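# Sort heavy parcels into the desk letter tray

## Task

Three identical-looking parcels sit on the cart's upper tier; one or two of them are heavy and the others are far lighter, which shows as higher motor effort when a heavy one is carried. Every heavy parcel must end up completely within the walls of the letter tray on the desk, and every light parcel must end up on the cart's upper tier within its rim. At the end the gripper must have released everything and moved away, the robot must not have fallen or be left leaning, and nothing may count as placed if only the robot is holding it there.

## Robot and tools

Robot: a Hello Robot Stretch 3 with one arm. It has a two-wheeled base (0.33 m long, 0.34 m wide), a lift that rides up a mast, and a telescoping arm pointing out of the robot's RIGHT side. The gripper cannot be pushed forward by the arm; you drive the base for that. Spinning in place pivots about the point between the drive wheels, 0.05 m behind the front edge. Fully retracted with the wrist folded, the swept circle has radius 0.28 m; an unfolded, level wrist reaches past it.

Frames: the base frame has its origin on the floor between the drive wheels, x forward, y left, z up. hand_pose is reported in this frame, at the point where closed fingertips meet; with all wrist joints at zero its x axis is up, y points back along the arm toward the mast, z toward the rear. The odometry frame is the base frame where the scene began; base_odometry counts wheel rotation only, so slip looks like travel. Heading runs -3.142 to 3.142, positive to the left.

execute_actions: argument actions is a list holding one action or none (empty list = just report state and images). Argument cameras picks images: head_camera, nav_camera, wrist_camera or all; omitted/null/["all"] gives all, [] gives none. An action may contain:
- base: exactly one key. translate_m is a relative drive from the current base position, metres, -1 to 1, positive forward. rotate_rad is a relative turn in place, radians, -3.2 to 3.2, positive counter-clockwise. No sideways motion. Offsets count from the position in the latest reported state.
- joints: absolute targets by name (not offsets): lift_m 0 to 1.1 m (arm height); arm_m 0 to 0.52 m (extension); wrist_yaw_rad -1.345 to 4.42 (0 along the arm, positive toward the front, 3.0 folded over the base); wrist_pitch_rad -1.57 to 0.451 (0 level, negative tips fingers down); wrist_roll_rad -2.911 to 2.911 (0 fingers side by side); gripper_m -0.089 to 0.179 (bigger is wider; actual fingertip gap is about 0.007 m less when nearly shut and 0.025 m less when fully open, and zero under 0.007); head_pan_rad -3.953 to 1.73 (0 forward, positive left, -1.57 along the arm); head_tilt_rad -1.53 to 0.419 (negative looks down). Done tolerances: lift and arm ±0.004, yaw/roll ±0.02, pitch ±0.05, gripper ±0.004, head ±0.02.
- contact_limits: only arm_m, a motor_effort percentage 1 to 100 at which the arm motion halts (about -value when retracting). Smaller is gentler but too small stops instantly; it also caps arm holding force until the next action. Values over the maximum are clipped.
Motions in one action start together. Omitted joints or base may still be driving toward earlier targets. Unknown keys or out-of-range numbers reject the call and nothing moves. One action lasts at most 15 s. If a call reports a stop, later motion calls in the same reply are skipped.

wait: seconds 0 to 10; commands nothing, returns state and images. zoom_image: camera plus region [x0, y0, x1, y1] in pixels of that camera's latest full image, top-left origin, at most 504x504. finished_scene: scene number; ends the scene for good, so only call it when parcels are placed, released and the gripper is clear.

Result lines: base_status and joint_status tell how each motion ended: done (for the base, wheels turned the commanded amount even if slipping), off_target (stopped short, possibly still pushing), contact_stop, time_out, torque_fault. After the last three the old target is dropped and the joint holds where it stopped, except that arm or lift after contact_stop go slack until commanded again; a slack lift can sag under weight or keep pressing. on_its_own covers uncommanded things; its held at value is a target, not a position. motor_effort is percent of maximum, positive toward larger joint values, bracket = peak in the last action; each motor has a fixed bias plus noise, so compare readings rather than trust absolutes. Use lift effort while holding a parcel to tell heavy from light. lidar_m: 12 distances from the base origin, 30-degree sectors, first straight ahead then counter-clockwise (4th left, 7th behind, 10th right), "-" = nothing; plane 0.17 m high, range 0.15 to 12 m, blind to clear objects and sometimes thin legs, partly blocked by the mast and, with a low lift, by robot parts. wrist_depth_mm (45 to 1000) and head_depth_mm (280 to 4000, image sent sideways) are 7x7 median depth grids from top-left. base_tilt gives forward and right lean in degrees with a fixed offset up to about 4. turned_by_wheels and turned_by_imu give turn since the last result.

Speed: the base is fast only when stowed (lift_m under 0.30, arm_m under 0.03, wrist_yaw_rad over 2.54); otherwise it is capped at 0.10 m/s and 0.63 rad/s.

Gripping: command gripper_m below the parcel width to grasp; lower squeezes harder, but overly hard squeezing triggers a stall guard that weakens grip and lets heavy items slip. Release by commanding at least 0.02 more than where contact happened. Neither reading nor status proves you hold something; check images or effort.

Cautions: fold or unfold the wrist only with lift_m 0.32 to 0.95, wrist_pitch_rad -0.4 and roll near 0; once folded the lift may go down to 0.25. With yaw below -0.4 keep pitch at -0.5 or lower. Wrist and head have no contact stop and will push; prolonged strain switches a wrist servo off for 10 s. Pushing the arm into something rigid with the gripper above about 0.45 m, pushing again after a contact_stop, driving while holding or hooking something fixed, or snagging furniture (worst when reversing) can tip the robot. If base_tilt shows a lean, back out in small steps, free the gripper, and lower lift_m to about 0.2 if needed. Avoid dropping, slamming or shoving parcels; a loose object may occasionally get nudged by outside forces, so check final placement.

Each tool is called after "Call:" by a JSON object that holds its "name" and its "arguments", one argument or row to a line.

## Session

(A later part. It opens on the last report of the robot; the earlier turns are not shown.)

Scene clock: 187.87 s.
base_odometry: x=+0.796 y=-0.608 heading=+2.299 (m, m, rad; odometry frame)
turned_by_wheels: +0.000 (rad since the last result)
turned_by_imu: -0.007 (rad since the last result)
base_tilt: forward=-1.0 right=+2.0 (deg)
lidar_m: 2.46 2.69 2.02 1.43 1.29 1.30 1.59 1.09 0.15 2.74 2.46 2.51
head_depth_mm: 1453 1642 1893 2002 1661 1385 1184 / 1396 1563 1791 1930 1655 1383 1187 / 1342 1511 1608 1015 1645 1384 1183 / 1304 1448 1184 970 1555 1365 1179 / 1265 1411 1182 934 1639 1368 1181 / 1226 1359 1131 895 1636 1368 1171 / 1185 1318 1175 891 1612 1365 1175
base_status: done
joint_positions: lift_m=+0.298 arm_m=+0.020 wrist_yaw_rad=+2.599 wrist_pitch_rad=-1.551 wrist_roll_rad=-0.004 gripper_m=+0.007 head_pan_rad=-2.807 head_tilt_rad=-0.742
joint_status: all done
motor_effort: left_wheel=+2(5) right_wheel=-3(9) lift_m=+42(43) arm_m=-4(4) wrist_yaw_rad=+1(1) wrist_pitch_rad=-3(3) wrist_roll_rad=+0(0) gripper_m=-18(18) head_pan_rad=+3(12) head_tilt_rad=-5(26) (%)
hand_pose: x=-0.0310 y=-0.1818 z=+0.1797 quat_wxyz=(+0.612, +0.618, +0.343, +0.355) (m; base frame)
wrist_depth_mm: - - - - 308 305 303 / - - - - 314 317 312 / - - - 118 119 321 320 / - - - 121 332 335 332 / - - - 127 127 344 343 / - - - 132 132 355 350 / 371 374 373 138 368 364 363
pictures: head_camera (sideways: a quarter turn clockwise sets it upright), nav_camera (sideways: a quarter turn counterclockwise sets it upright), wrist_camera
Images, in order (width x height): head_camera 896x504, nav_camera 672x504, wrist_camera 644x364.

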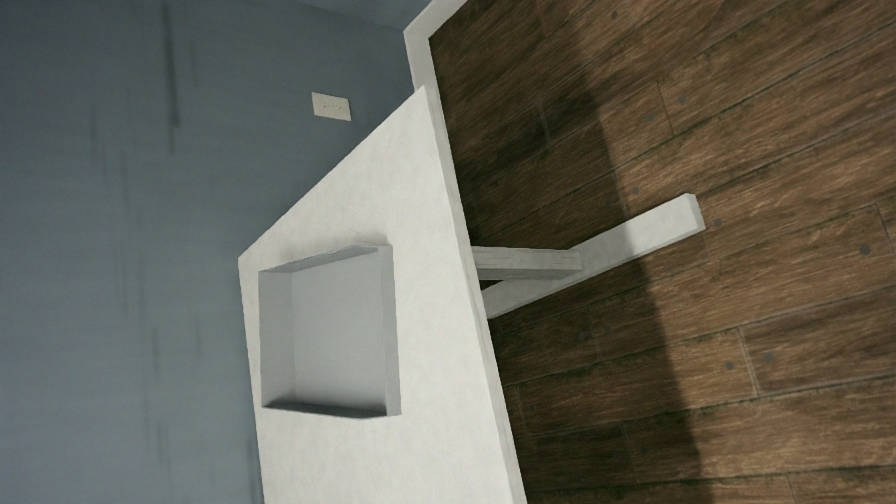

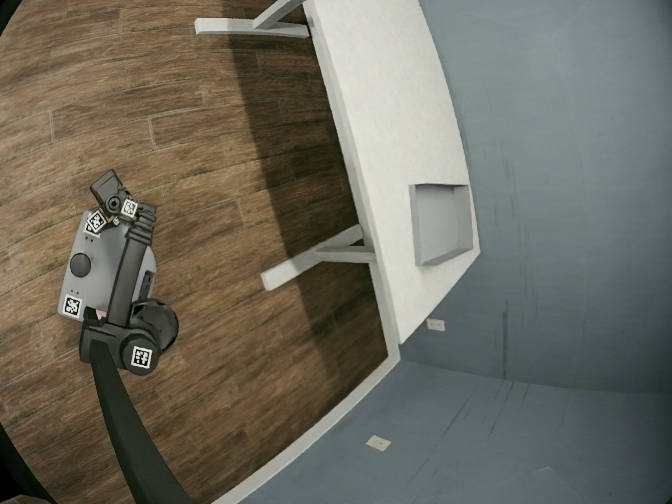

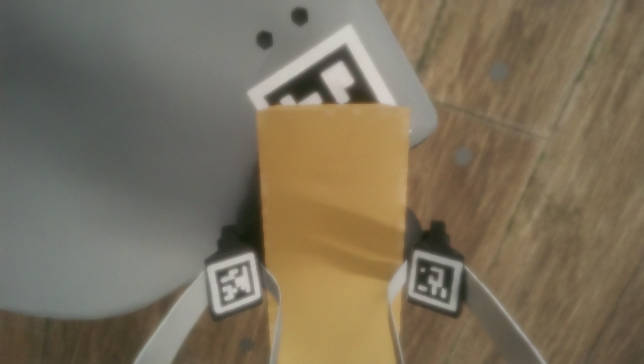

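Call:
{"name": "execute_actions", "arguments": {
  "actions": [
    {"base":{"rotate_rad":0.63}}
  ],
  "cameras": []
}}

Call:
{"name": "execute_actions", "arguments": {
  "actions": [
    {"base":{"translate_m":-0.38},"joints":{"lift_m":0.85,"head_pan_rad":-3.3,"head_tilt_rad":-1.0}}
  ]
}}

Scene clock: 197.47 s.
base_odometry: x=+0.796 y=-0.608 heading=+2.929 (m, m, rad; odometry frame)
turned_by_wheels: +0.630 (rad since the last result)
turned_by_imu: +0.637 (rad since the last result)
base_tilt: forward=-1.0 right=+1.9 (deg)
lidar_m: 2.68 1.47 1.37 1.29 1.33 1.09 1.10 1.33 0.15 2.49 2.46 2.54
head_depth_mm: 1190 1305 1212 915 1608 1390 1186 / 1216 1355 1207 910 1647 1380 1183 / 1254 1389 1199 937 1657 1377 1181 / 1287 1441 1196 939 1636 1380 1180 / 1328 1460 1187 965 1635 1375 1178 / 1373 1523 1180 1000 1643 1370 1174 / 1425 1546 1174 1522 1617 1364 1173
base_status: done
joint_positions: lift_m=+0.298 arm_m=+0.020 wrist_yaw_rad=+2.599 wrist_pitch_rad=-1.551 wrist_roll_rad=-0.004 gripper_m=+0.007 head_pan_rad=-2.807 head_tilt_rad=-0.742
joint_status: not commanded
motor_effort: left_wheel=-2(7) right_wheel=+2(7) lift_m=+42(43) arm_m=-4(4) wrist_yaw_rad=+1(2) wrist_pitch_rad=-3(3) wrist_roll_rad=+0(0) gripper_m=-19(18) head_pan_rad=+3(3) head_tilt_rad=-7(6) (%)
hand_pose: x=-0.0310 y=-0.1818 z=+0.1797 quat_wxyz=(+0.612, +0.618, +0.343, +0.355) (m; base frame)
wrist_depth_mm: - - - - 307 306 304 / - - - - 317 315 315 / - - - 117 118 323 324 / - - - 121 333 332 333 / - - - 126 127 344 340 / - - - 132 132 353 350 / 375 373 371 137 366 366 361
pictures: none
No camera images: the call's "cameras" was empty. Leave "cameras" out to get every camera's image.

Scene clock: 203.33 s.
base_odometry: x=+1.167 y=-0.688 heading=+2.929 (m, m, rad; odometry frame)
turned_by_wheels: +0.000 (rad since the last result)
turned_by_imu: -0.003 (rad since the last result)
base_tilt: forward=-1.0 right=+1.9 (deg)
lidar_m: 3.06 1.77 1.35 1.27 1.30 0.73 1.09 1.11 1.08 2.49 2.56 2.73
head_depth_mm: 1047 1188 868 - - - - / 1028 968 836 - - - 1137 / 1008 931 846 - - - 1135 / 990 926 834 - - - - / 974 982 810 691 614 - - / 957 978 809 689 613 - 1098 / 942 975 807 686 605 - 1081
base_status: done
joint_positions: lift_m=+0.850 arm_m=+0.020 wrist_yaw_rad=+2.599 wrist_pitch_rad=-1.551 wrist_roll_rad=-0.004 gripper_m=+0.007 head_pan_rad=-3.293 head_tilt_rad=-0.988
joint_status: all done
motor_effort: left_wheel=-2(8) right_wheel=+1(2) lift_m=+42(42) arm_m=-4(4) wrist_yaw_rad=+2(1) wrist_pitch_rad=-4(3) wrist_roll_rad=+0(0) gripper_m=-18(18) head_pan_rad=-2(28) head_tilt_rad=-9(35) (%)
hand_pose: x=-0.0310 y=-0.1818 z=+0.7317 quat_wxyz=(+0.612, +0.618, +0.343, +0.355) (m; base frame)
wrist_depth_mm: 811 816 - 797 798 794 802 / 801 842 - 829 823 822 805 / 850 860 497 117 838 852 828 / 876 879 885 122 867 863 865 / 910 896 891 126 127 886 894 / 946 927 - 132 132 924 907 / - - 959 138 935 910 945
pictures: head_camera (sideways: a quarter turn clockwise sets it upright), nav_camera (sideways: a quarter turn counterclockwise sets it upright), wrist_camera
Images, in order (width x height): head_camera 896x504, nav_camera 672x504, wrist_camera 644x364.

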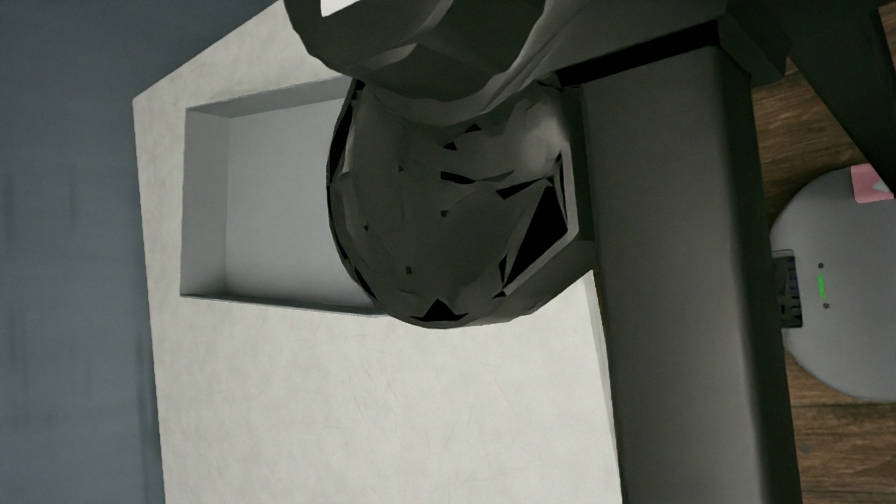

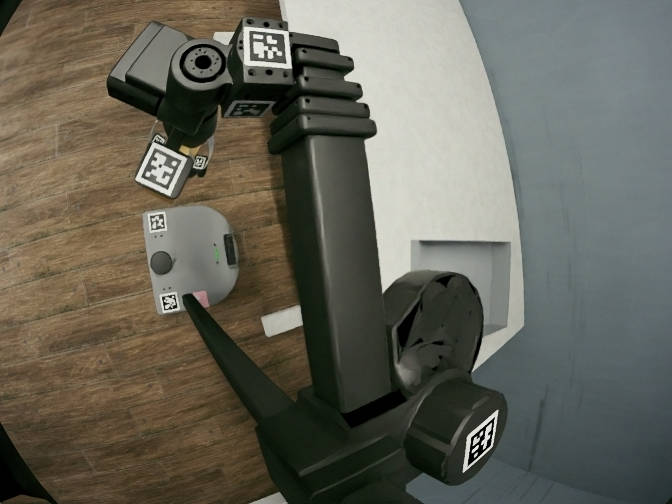

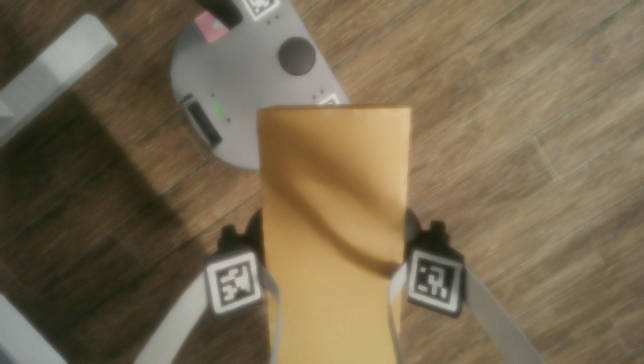

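Call:
{"name": "execute_actions", "arguments": {
  "actions": [
    {"base":{"translate_m":-0.06},"joints":{"lift_m":0.95,"wrist_yaw_rad":1.57}}
  ],
  "cameras": []
}}

Call:
{"name": "execute_actions", "arguments": {
  "actions": [
    {"base":{"rotate_rad":-1.76},"joints":{"lift_m":1.02,"arm_m":0.25,"head_pan_rad":-1.5,"head_tilt_rad":-0.8}}
  ],
  "cameras": ["head_camera"]
}}

Call:
{"name": "execute_actions", "arguments": {
  "actions": [
    {"joints":{"arm_m":0.47}}
  ]
}}

Scene clock: 212.33 s.
base_odometry: x=+1.226 y=-0.701 heading=+2.929 (m, m, rad; odometry frame)
turned_by_wheels: +0.000 (rad since the last result)
turned_by_imu: -0.001 (rad since the last result)
base_tilt: forward=-1.0 right=+1.9 (deg)
lidar_m: 3.14 1.81 1.34 1.27 1.30 0.67 1.02 1.05 1.05 2.49 2.57 2.78
head_depth_mm: 984 - - - - 1236 - / 961 - - - - 1196 1134 / 943 - - - - 1211 1133 / 927 - - - - 1208 - / 915 - 782 - - 1199 - / 900 977 811 - - 1197 1115 / 887 958 804 - - 1192 1095
base_status: done
joint_positions: lift_m=+0.950 arm_m=+0.020 wrist_yaw_rad=+1.573 wrist_pitch_rad=-1.551 wrist_roll_rad=-0.004 gripper_m=+0.007 head_pan_rad=-3.293 head_tilt_rad=-0.988
joint_status: all done
motor_effort: left_wheel=-2(6) right_wheel=+2(4) lift_m=+42(43) arm_m=-4(4) wrist_yaw_rad=-2(3) wrist_pitch_rad=-3(3) wrist_roll_rad=+1(0) gripper_m=-18(18) head_pan_rad=-3(2) head_tilt_rad=-8(9) (%)
hand_pose: x=-0.0405 y=-0.1657 z=+0.8317 quat_wxyz=(+0.707, +0.707, -0.004, +0.009) (m; base frame)
wrist_depth_mm: 912 891 884 881 873 881 888 / 935 932 934 932 889 901 914 / 947 963 - 117 932 963 962 / - - - 121 952 955 951 / - - - 127 127 - - / - - - 132 132 - - / - - - 138 - - 878
pictures: none
No camera images: the call's "cameras" was empty. Leave "cameras" out to get every camera's image.

Scene clock: 216.07 s.
base_odometry: x=+1.226 y=-0.701 heading=+1.169 (m, m, rad; odometry frame)
turned_by_wheels: -1.760 (rad since the last result)
turned_by_imu: -1.787 (rad since the last result)
base_tilt: forward=-1.0 right=+1.9 (deg)
lidar_m: 2.07 2.49 2.78 3.13 2.40 1.47 1.27 1.27 0.68 0.67 1.03 1.05
head_depth_mm: - 1066 1196 845 666 590 1162 / - - - 794 644 588 1115 / 874 1011 1032 834 659 585 1115 / 872 987 1054 833 664 585 1095 / 857 966 1043 832 685 584 1088 / 844 949 1018 831 683 581 535 / 834 932 1010 824 683 580 524
base_status: done
joint_positions: lift_m=+1.020 arm_m=+0.250 wrist_yaw_rad=+1.572 wrist_pitch_rad=-1.551 wrist_roll_rad=-0.004 gripper_m=+0.007 head_pan_rad=-1.507 head_tilt_rad=-0.804
joint_status: all done
motor_effort: left_wheel=+2(5) right_wheel=-2(6) lift_m=+42(44) arm_m=+3(4) wrist_yaw_rad=-1(2) wrist_pitch_rad=-3(4) wrist_roll_rad=+0(0) gripper_m=-19(18) head_pan_rad=+3(33) head_tilt_rad=+2(26) (%)
hand_pose: x=-0.0405 y=-0.3948 z=+0.9017 quat_wxyz=(+0.707, +0.707, -0.005, +0.009) (m; base frame)
wrist_depth_mm: - 959 313 312 307 305 305 / - - 321 320 317 314 311 / - - 329 117 321 324 324 / - - 343 121 331 329 329 / - - - 126 127 341 342 / - - - 132 132 350 343 / - - - 138 311 360 365
pictures: head_camera (sideways: a quarter turn clockwise sets it upright)
Images, in order (width x height): head_camera 896x504.

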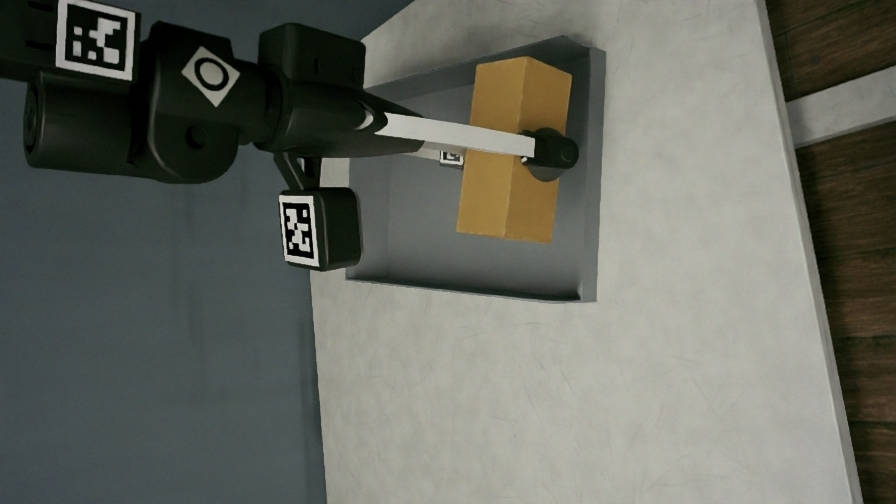

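Scene clock: 218.93 s.
base_odometry: x=+1.226 y=-0.701 heading=+1.169 (m, m, rad; odometry frame)
turned_by_wheels: +0.000 (rad since the last result)
turned_by_imu: +0.000 (rad since the last result)
base_tilt: forward=-1.0 right=+1.9 (deg)
lidar_m: 2.07 2.49 2.78 3.14 2.40 1.46 1.27 1.27 0.68 0.67 1.03 1.05
head_depth_mm: 933 1045 1172 843 681 590 1163 / - 1071 1073 814 690 587 1115 / 878 1016 663 835 688 587 1116 / 871 979 1063 832 684 585 1096 / 858 971 1042 834 688 584 1088 / 845 946 1024 830 683 582 536 / 829 936 1009 825 681 581 525
base_status: not commanded
joint_positions: lift_m=+1.020 arm_m=+0.470 wrist_yaw_rad=+1.572 wrist_pitch_rad=-1.551 wrist_roll_rad=-0.004 gripper_m=+0.007 head_pan_rad=-1.507 head_tilt_rad=-0.804
joint_status: all done
motor_effort: left_wheel=+2(2) right_wheel=-2(2) lift_m=+43(42) arm_m=+3(3) wrist_yaw_rad=-1(1) wrist_pitch_rad=-3(3) wrist_roll_rad=+0(0) gripper_m=-18(18) head_pan_rad=+3(3) head_tilt_rad=+3(3) (%)
hand_pose: x=-0.0405 y=-0.6148 z=+0.9017 quat_wxyz=(+0.707, +0.707, -0.005, +0.009) (m; base frame)
wrist_depth_mm: 316 310 310 308 307 297 303 / 327 319 319 315 315 311 313 / 334 334 324 118 319 321 320 / 346 338 338 121 331 330 331 / 352 349 345 126 127 339 342 / 368 365 - 132 132 325 352 / - 379 372 137 365 368 364
pictures: head_camera (sideways: a quarter turn clockwise sets it upright), nav_camera (sideways: a quarter turn counterclockwise sets it upright), wrist_camera
Images, in order (width x height): head_camera 896x504, nav_camera 672x504, wrist_camera 644x364.

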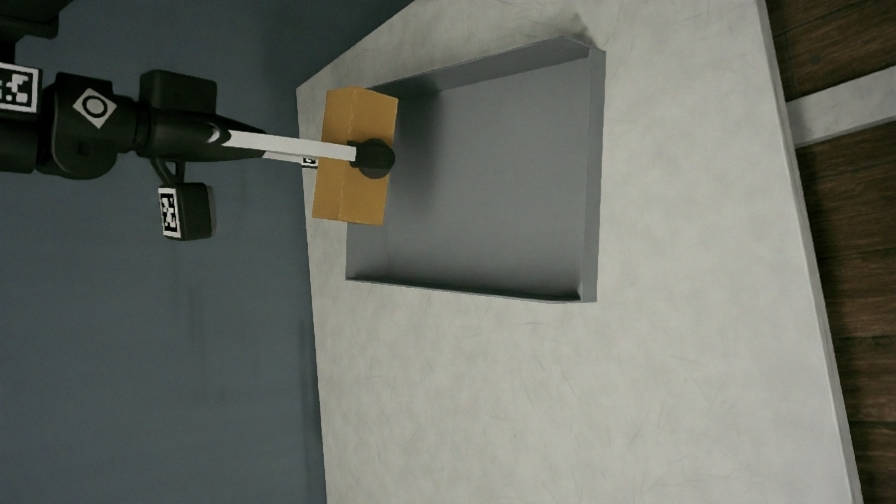

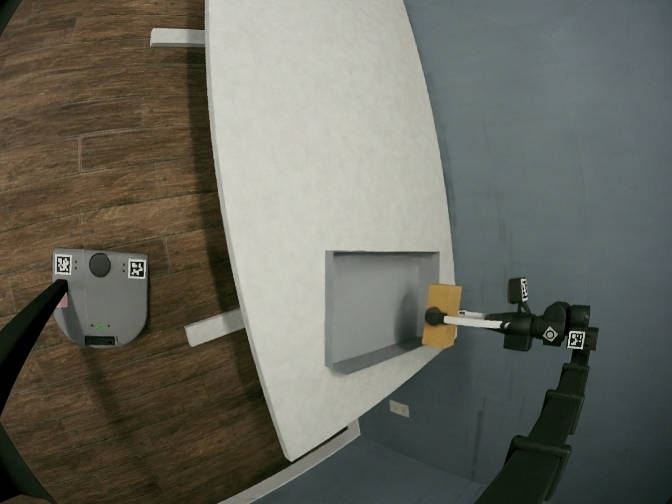

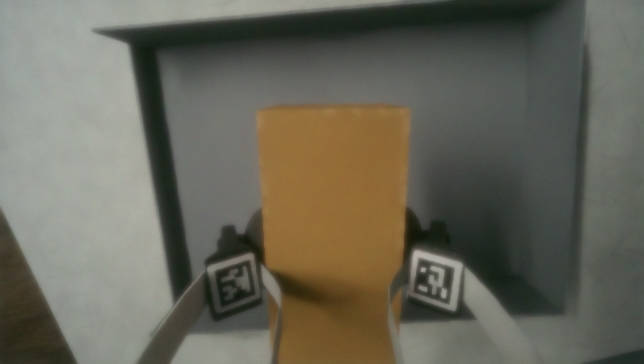

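Call:
{"name": "execute_actions", "arguments": {
  "actions": [
    {"joints":{"lift_m":0.868}}
  ],
  "cameras": ["wrist_camera"]
}}

Scene clock: 223.67 s.
base_odometry: x=+1.226 y=-0.701 heading=+1.169 (m, m, rad; odometry frame)
turned_by_wheels: +0.000 (rad since the last result)
turned_by_imu: -0.001 (rad since the last result)
base_tilt: forward=-1.0 right=+1.9 (deg)
lidar_m: 2.06 2.50 2.78 3.13 2.41 1.47 1.26 1.27 0.68 0.67 1.03 1.05
head_depth_mm: 914 1016 - 810 662 590 1160 / 897 973 1053 796 690 588 1115 / 884 979 1077 766 686 587 1115 / 872 983 1064 832 685 584 1091 / 856 966 1042 833 685 583 1087 / 839 953 1020 831 684 583 536 / 831 933 1011 827 682 580 523
base_status: not commanded
joint_positions: lift_m=+0.868 arm_m=+0.470 wrist_yaw_rad=+1.572 wrist_pitch_rad=-1.551 wrist_roll_rad=-0.004 gripper_m=+0.007 head_pan_rad=-1.507 head_tilt_rad=-0.804
joint_status: all done
motor_effort: left_wheel=+2(2) right_wheel=-2(2) lift_m=+33(40) arm_m=+3(3) wrist_yaw_rad=-1(1) wrist_pitch_rad=-3(3) wrist_roll_rad=+0(0) gripper_m=-18(18) head_pan_rad=+3(3) head_tilt_rad=+3(2) (%)
hand_pose: x=-0.0405 y=-0.6148 z=+0.7500 quat_wxyz=(+0.707, +0.707, -0.005, +0.009) (m; base frame)
wrist_depth_mm: 171 171 169 168 167 167 166 / 176 175 173 174 173 172 170 / 182 180 179 117 175 176 175 / 188 186 185 121 180 182 180 / 192 192 189 126 127 186 185 / 195 198 - 132 132 192 191 / 200 204 202 138 200 198 197
pictures: wrist_camera
Images, in order (width x height): wrist_camera 644x364.

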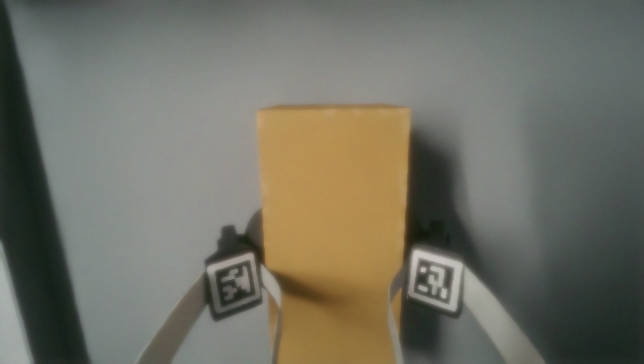

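Call:
{"name": "execute_actions", "arguments": {
  "actions": [
    {"joints":{"lift_m":0.862}}
  ],
  "cameras": []
}}

Call:
{"name": "execute_actions", "arguments": {
  "actions": [
    {"joints":{"gripper_m":0.09}}
  ],
  "cameras": []
}}

Call:
{"name": "execute_actions", "arguments": {
  "actions": [
    {"joints":{"lift_m":0.94}}
  ],
  "cameras": []
}}

Call:
{"name": "execute_actions", "arguments": {
  "actions": [
    {"joints":{"lift_m":0.97,"arm_m":0.02,"head_pan_rad":-1.2}}
  ]
}}

Scene clock: 230.90 s.
base_odometry: x=+1.226 y=-0.701 heading=+1.169 (m, m, rad; odometry frame)
turned_by_wheels: +0.000 (rad since the last result)
turned_by_imu: -0.001 (rad since the last result)
base_tilt: forward=-1.0 right=+2.0 (deg)
lidar_m: 2.06 2.49 2.78 3.13 2.41 1.46 1.27 1.27 0.68 0.67 1.03 1.05
head_depth_mm: 916 1021 - 809 660 589 1161 / 901 983 1058 796 690 589 1120 / 883 976 1065 762 689 587 1117 / 867 987 1058 831 685 585 1091 / 856 967 1041 829 684 584 1086 / 843 950 1027 830 684 581 536 / 830 931 1012 825 682 579 524
base_status: not commanded
joint_positions: lift_m=+0.862 arm_m=+0.470 wrist_yaw_rad=+1.572 wrist_pitch_rad=-1.551 wrist_roll_rad=-0.004 gripper_m=+0.007 head_pan_rad=-1.507 head_tilt_rad=-0.804
joint_status: all done
motor_effort: left_wheel=+1(2) right_wheel=-2(3) lift_m=+32(33) arm_m=+3(3) wrist_yaw_rad=-1(1) wrist_pitch_rad=-3(4) wrist_roll_rad=+0(0) gripper_m=-19(18) head_pan_rad=+3(3) head_tilt_rad=+3(2) (%)
hand_pose: x=-0.0405 y=-0.6148 z=+0.7441 quat_wxyz=(+0.707, +0.707, -0.005, +0.009) (m; base frame)
wrist_depth_mm: 165 165 164 163 162 161 160 / 170 170 169 167 166 165 165 / 175 174 174 119 170 171 169 / 180 179 178 123 175 176 174 / 187 184 184 127 127 181 180 / 192 192 - 132 131 186 185 / 196 198 197 137 193 191 191
pictures: none
No camera images: the call's "cameras" was empty. Leave "cameras" out to get every camera's image.

Scene clock: 232.23 s.
base_odometry: x=+1.226 y=-0.701 heading=+1.169 (m, m, rad; odometry frame)
turned_by_wheels: +0.000 (rad since the last result)
turned_by_imu: +0.000 (rad since the last result)
base_tilt: forward=-1.0 right=+2.0 (deg)
lidar_m: 2.07 2.49 2.78 3.13 2.41 1.46 1.27 1.27 0.68 0.67 1.03 1.05
head_depth_mm: 916 1020 - 807 661 589 1158 / 899 984 1054 795 690 588 1114 / 887 976 1067 764 687 586 1115 / 873 985 1067 834 685 585 1094 / 858 968 1044 834 686 584 1092 / 845 954 1018 832 686 582 536 / 826 929 1013 825 682 580 523
base_status: not commanded
joint_positions: lift_m=+0.862 arm_m=+0.470 wrist_yaw_rad=+1.572 wrist_pitch_rad=-1.553 wrist_roll_rad=-0.004 gripper_m=+0.090 head_pan_rad=-1.507 head_tilt_rad=-0.804
joint_status: all done
motor_effort: left_wheel=+2(2) right_wheel=-3(3) lift_m=+32(32) arm_m=+3(3) wrist_yaw_rad=-1(1) wrist_pitch_rad=-3(3) wrist_roll_rad=+1(0) gripper_m=+1(83) head_pan_rad=+3(3) head_tilt_rad=+2(2) (%)
hand_pose: x=-0.0409 y=-0.6148 z=+0.7441 quat_wxyz=(+0.707, +0.707, -0.004, +0.008) (m; base frame)
wrist_depth_mm: 166 166 165 162 163 163 161 / 170 170 169 168 167 167 165 / 175 175 173 122 170 171 171 / 180 180 178 126 176 176 175 / 186 186 182 129 130 182 181 / 192 191 190 134 188 186 186 / 198 197 197 138 193 194 191
pictures: none
No camera images: the call's "cameras" was empty. Leave "cameras" out to get every camera's image.

Scene clock: 233.77 s.
base_odometry: x=+1.226 y=-0.701 heading=+1.169 (m, m, rad; odometry frame)
turned_by_wheels: +0.000 (rad since the last result)
turned_by_imu: +0.000 (rad since the last result)
base_tilt: forward=-1.0 right=+2.0 (deg)
lidar_m: 2.06 2.49 2.78 3.13 2.40 1.46 1.27 1.27 0.68 0.67 1.03 1.05
head_depth_mm: 899 1075 1180 845 678 590 1158 / 872 1047 1032 795 689 588 1122 / 876 997 1030 765 685 588 1113 / 870 984 1057 829 685 586 1093 / 860 969 1042 835 685 584 1087 / 844 948 1018 829 684 581 536 / 831 935 1008 826 682 580 525
base_status: not commanded
joint_positions: lift_m=+0.940 arm_m=+0.470 wrist_yaw_rad=+1.572 wrist_pitch_rad=-1.553 wrist_roll_rad=-0.004 gripper_m=+0.090 head_pan_rad=-1.507 head_tilt_rad=-0.804
joint_status: all done
motor_effort: left_wheel=+2(2) right_wheel=-2(3) lift_m=+37(40) arm_m=+3(3) wrist_yaw_rad=-1(1) wrist_pitch_rad=-3(3) wrist_roll_rad=+0(0) gripper_m=+1(1) head_pan_rad=+3(3) head_tilt_rad=+2(2) (%)
hand_pose: x=-0.0409 y=-0.6148 z=+0.8219 quat_wxyz=(+0.707, +0.707, -0.004, +0.008) (m; base frame)
wrist_depth_mm: 229 239 237 234 235 233 228 / 244 244 243 243 241 239 230 / 255 252 250 199 246 246 234 / 263 259 256 205 254 253 238 / 271 266 264 211 262 259 241 / 280 274 275 218 272 267 242 / 288 283 280 277 267 251 234
pictures: none
No camera images: the call's "cameras" was empty. Leave "cameras" out to get every camera's image.

Scene clock: 238.27 s.
base_odometry: x=+1.226 y=-0.701 heading=+1.169 (m, m, rad; odometry frame)
turned_by_wheels: +0.000 (rad since the last result)
turned_by_imu: -0.001 (rad since the last result)
base_tilt: forward=-1.0 right=+1.9 (deg)
lidar_m: 2.07 2.49 2.78 3.14 2.41 1.46 1.27 1.27 0.68 0.67 1.03 1.05
head_depth_mm: 832 935 1027 844 710 - - / 842 951 1037 839 690 616 1121 / 853 964 1037 839 688 612 1116 / 867 979 1055 836 690 586 1091 / 874 989 1058 830 687 584 1088 / 887 1007 1055 831 684 583 1101 / 899 1020 1051 827 682 580 1106
base_status: not commanded
joint_positions: lift_m=+0.970 arm_m=+0.020 wrist_yaw_rad=+1.572 wrist_pitch_rad=-1.553 wrist_roll_rad=-0.004 gripper_m=+0.090 head_pan_rad=-1.207 head_tilt_rad=-0.804
joint_status: all done
motor_effort: left_wheel=+2(2) right_wheel=-3(3) lift_m=+37(39) arm_m=-4(3) wrist_yaw_rad=-1(1) wrist_pitch_rad=-2(2) wrist_roll_rad=+0(1) gripper_m=+0(0) head_pan_rad=+3(22) head_tilt_rad=+2(2) (%)
hand_pose: x=-0.0410 y=-0.1657 z=+0.8519 quat_wxyz=(+0.707, +0.707, -0.004, +0.008) (m; base frame)
wrist_depth_mm: 929 921 906 902 267 264 261 / 940 947 928 937 284 272 269 / - - - 979 956 277 276 / - - - - - 287 285 / - - - - - 292 294 / - - - - - 303 304 / - - - - - 318 314
pictures: head_camera (sideways: a quarter turn clockwise sets it upright), nav_camera (sideways: a quarter turn counterclockwise sets it upright), wrist_camera
Images, in order (width x height): head_camera 896x504, nav_camera 672x504, wrist_camera 644x364.

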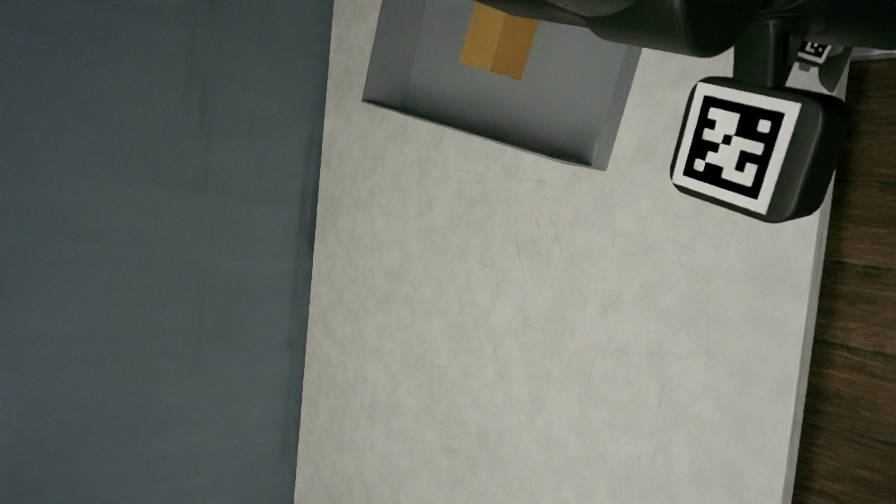

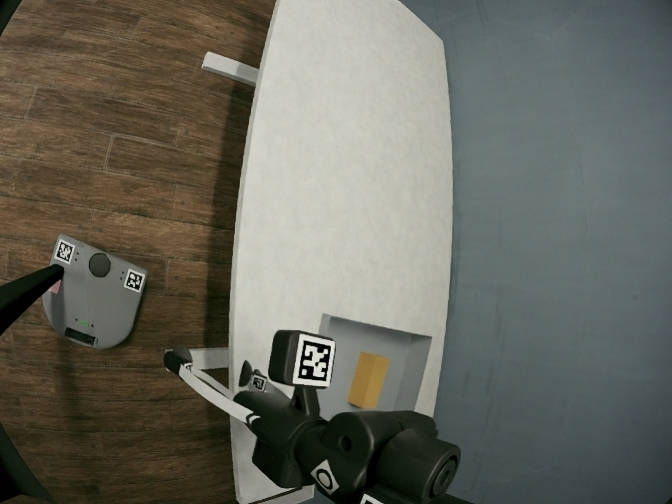

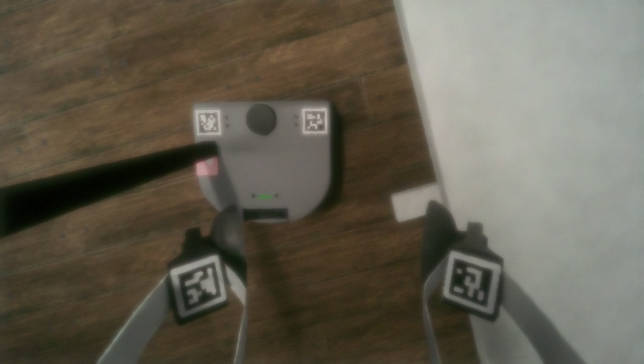

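Call:
{"name": "finished_scene", "arguments": {
  "scene": 1
}}

The scene is finished: the task was done.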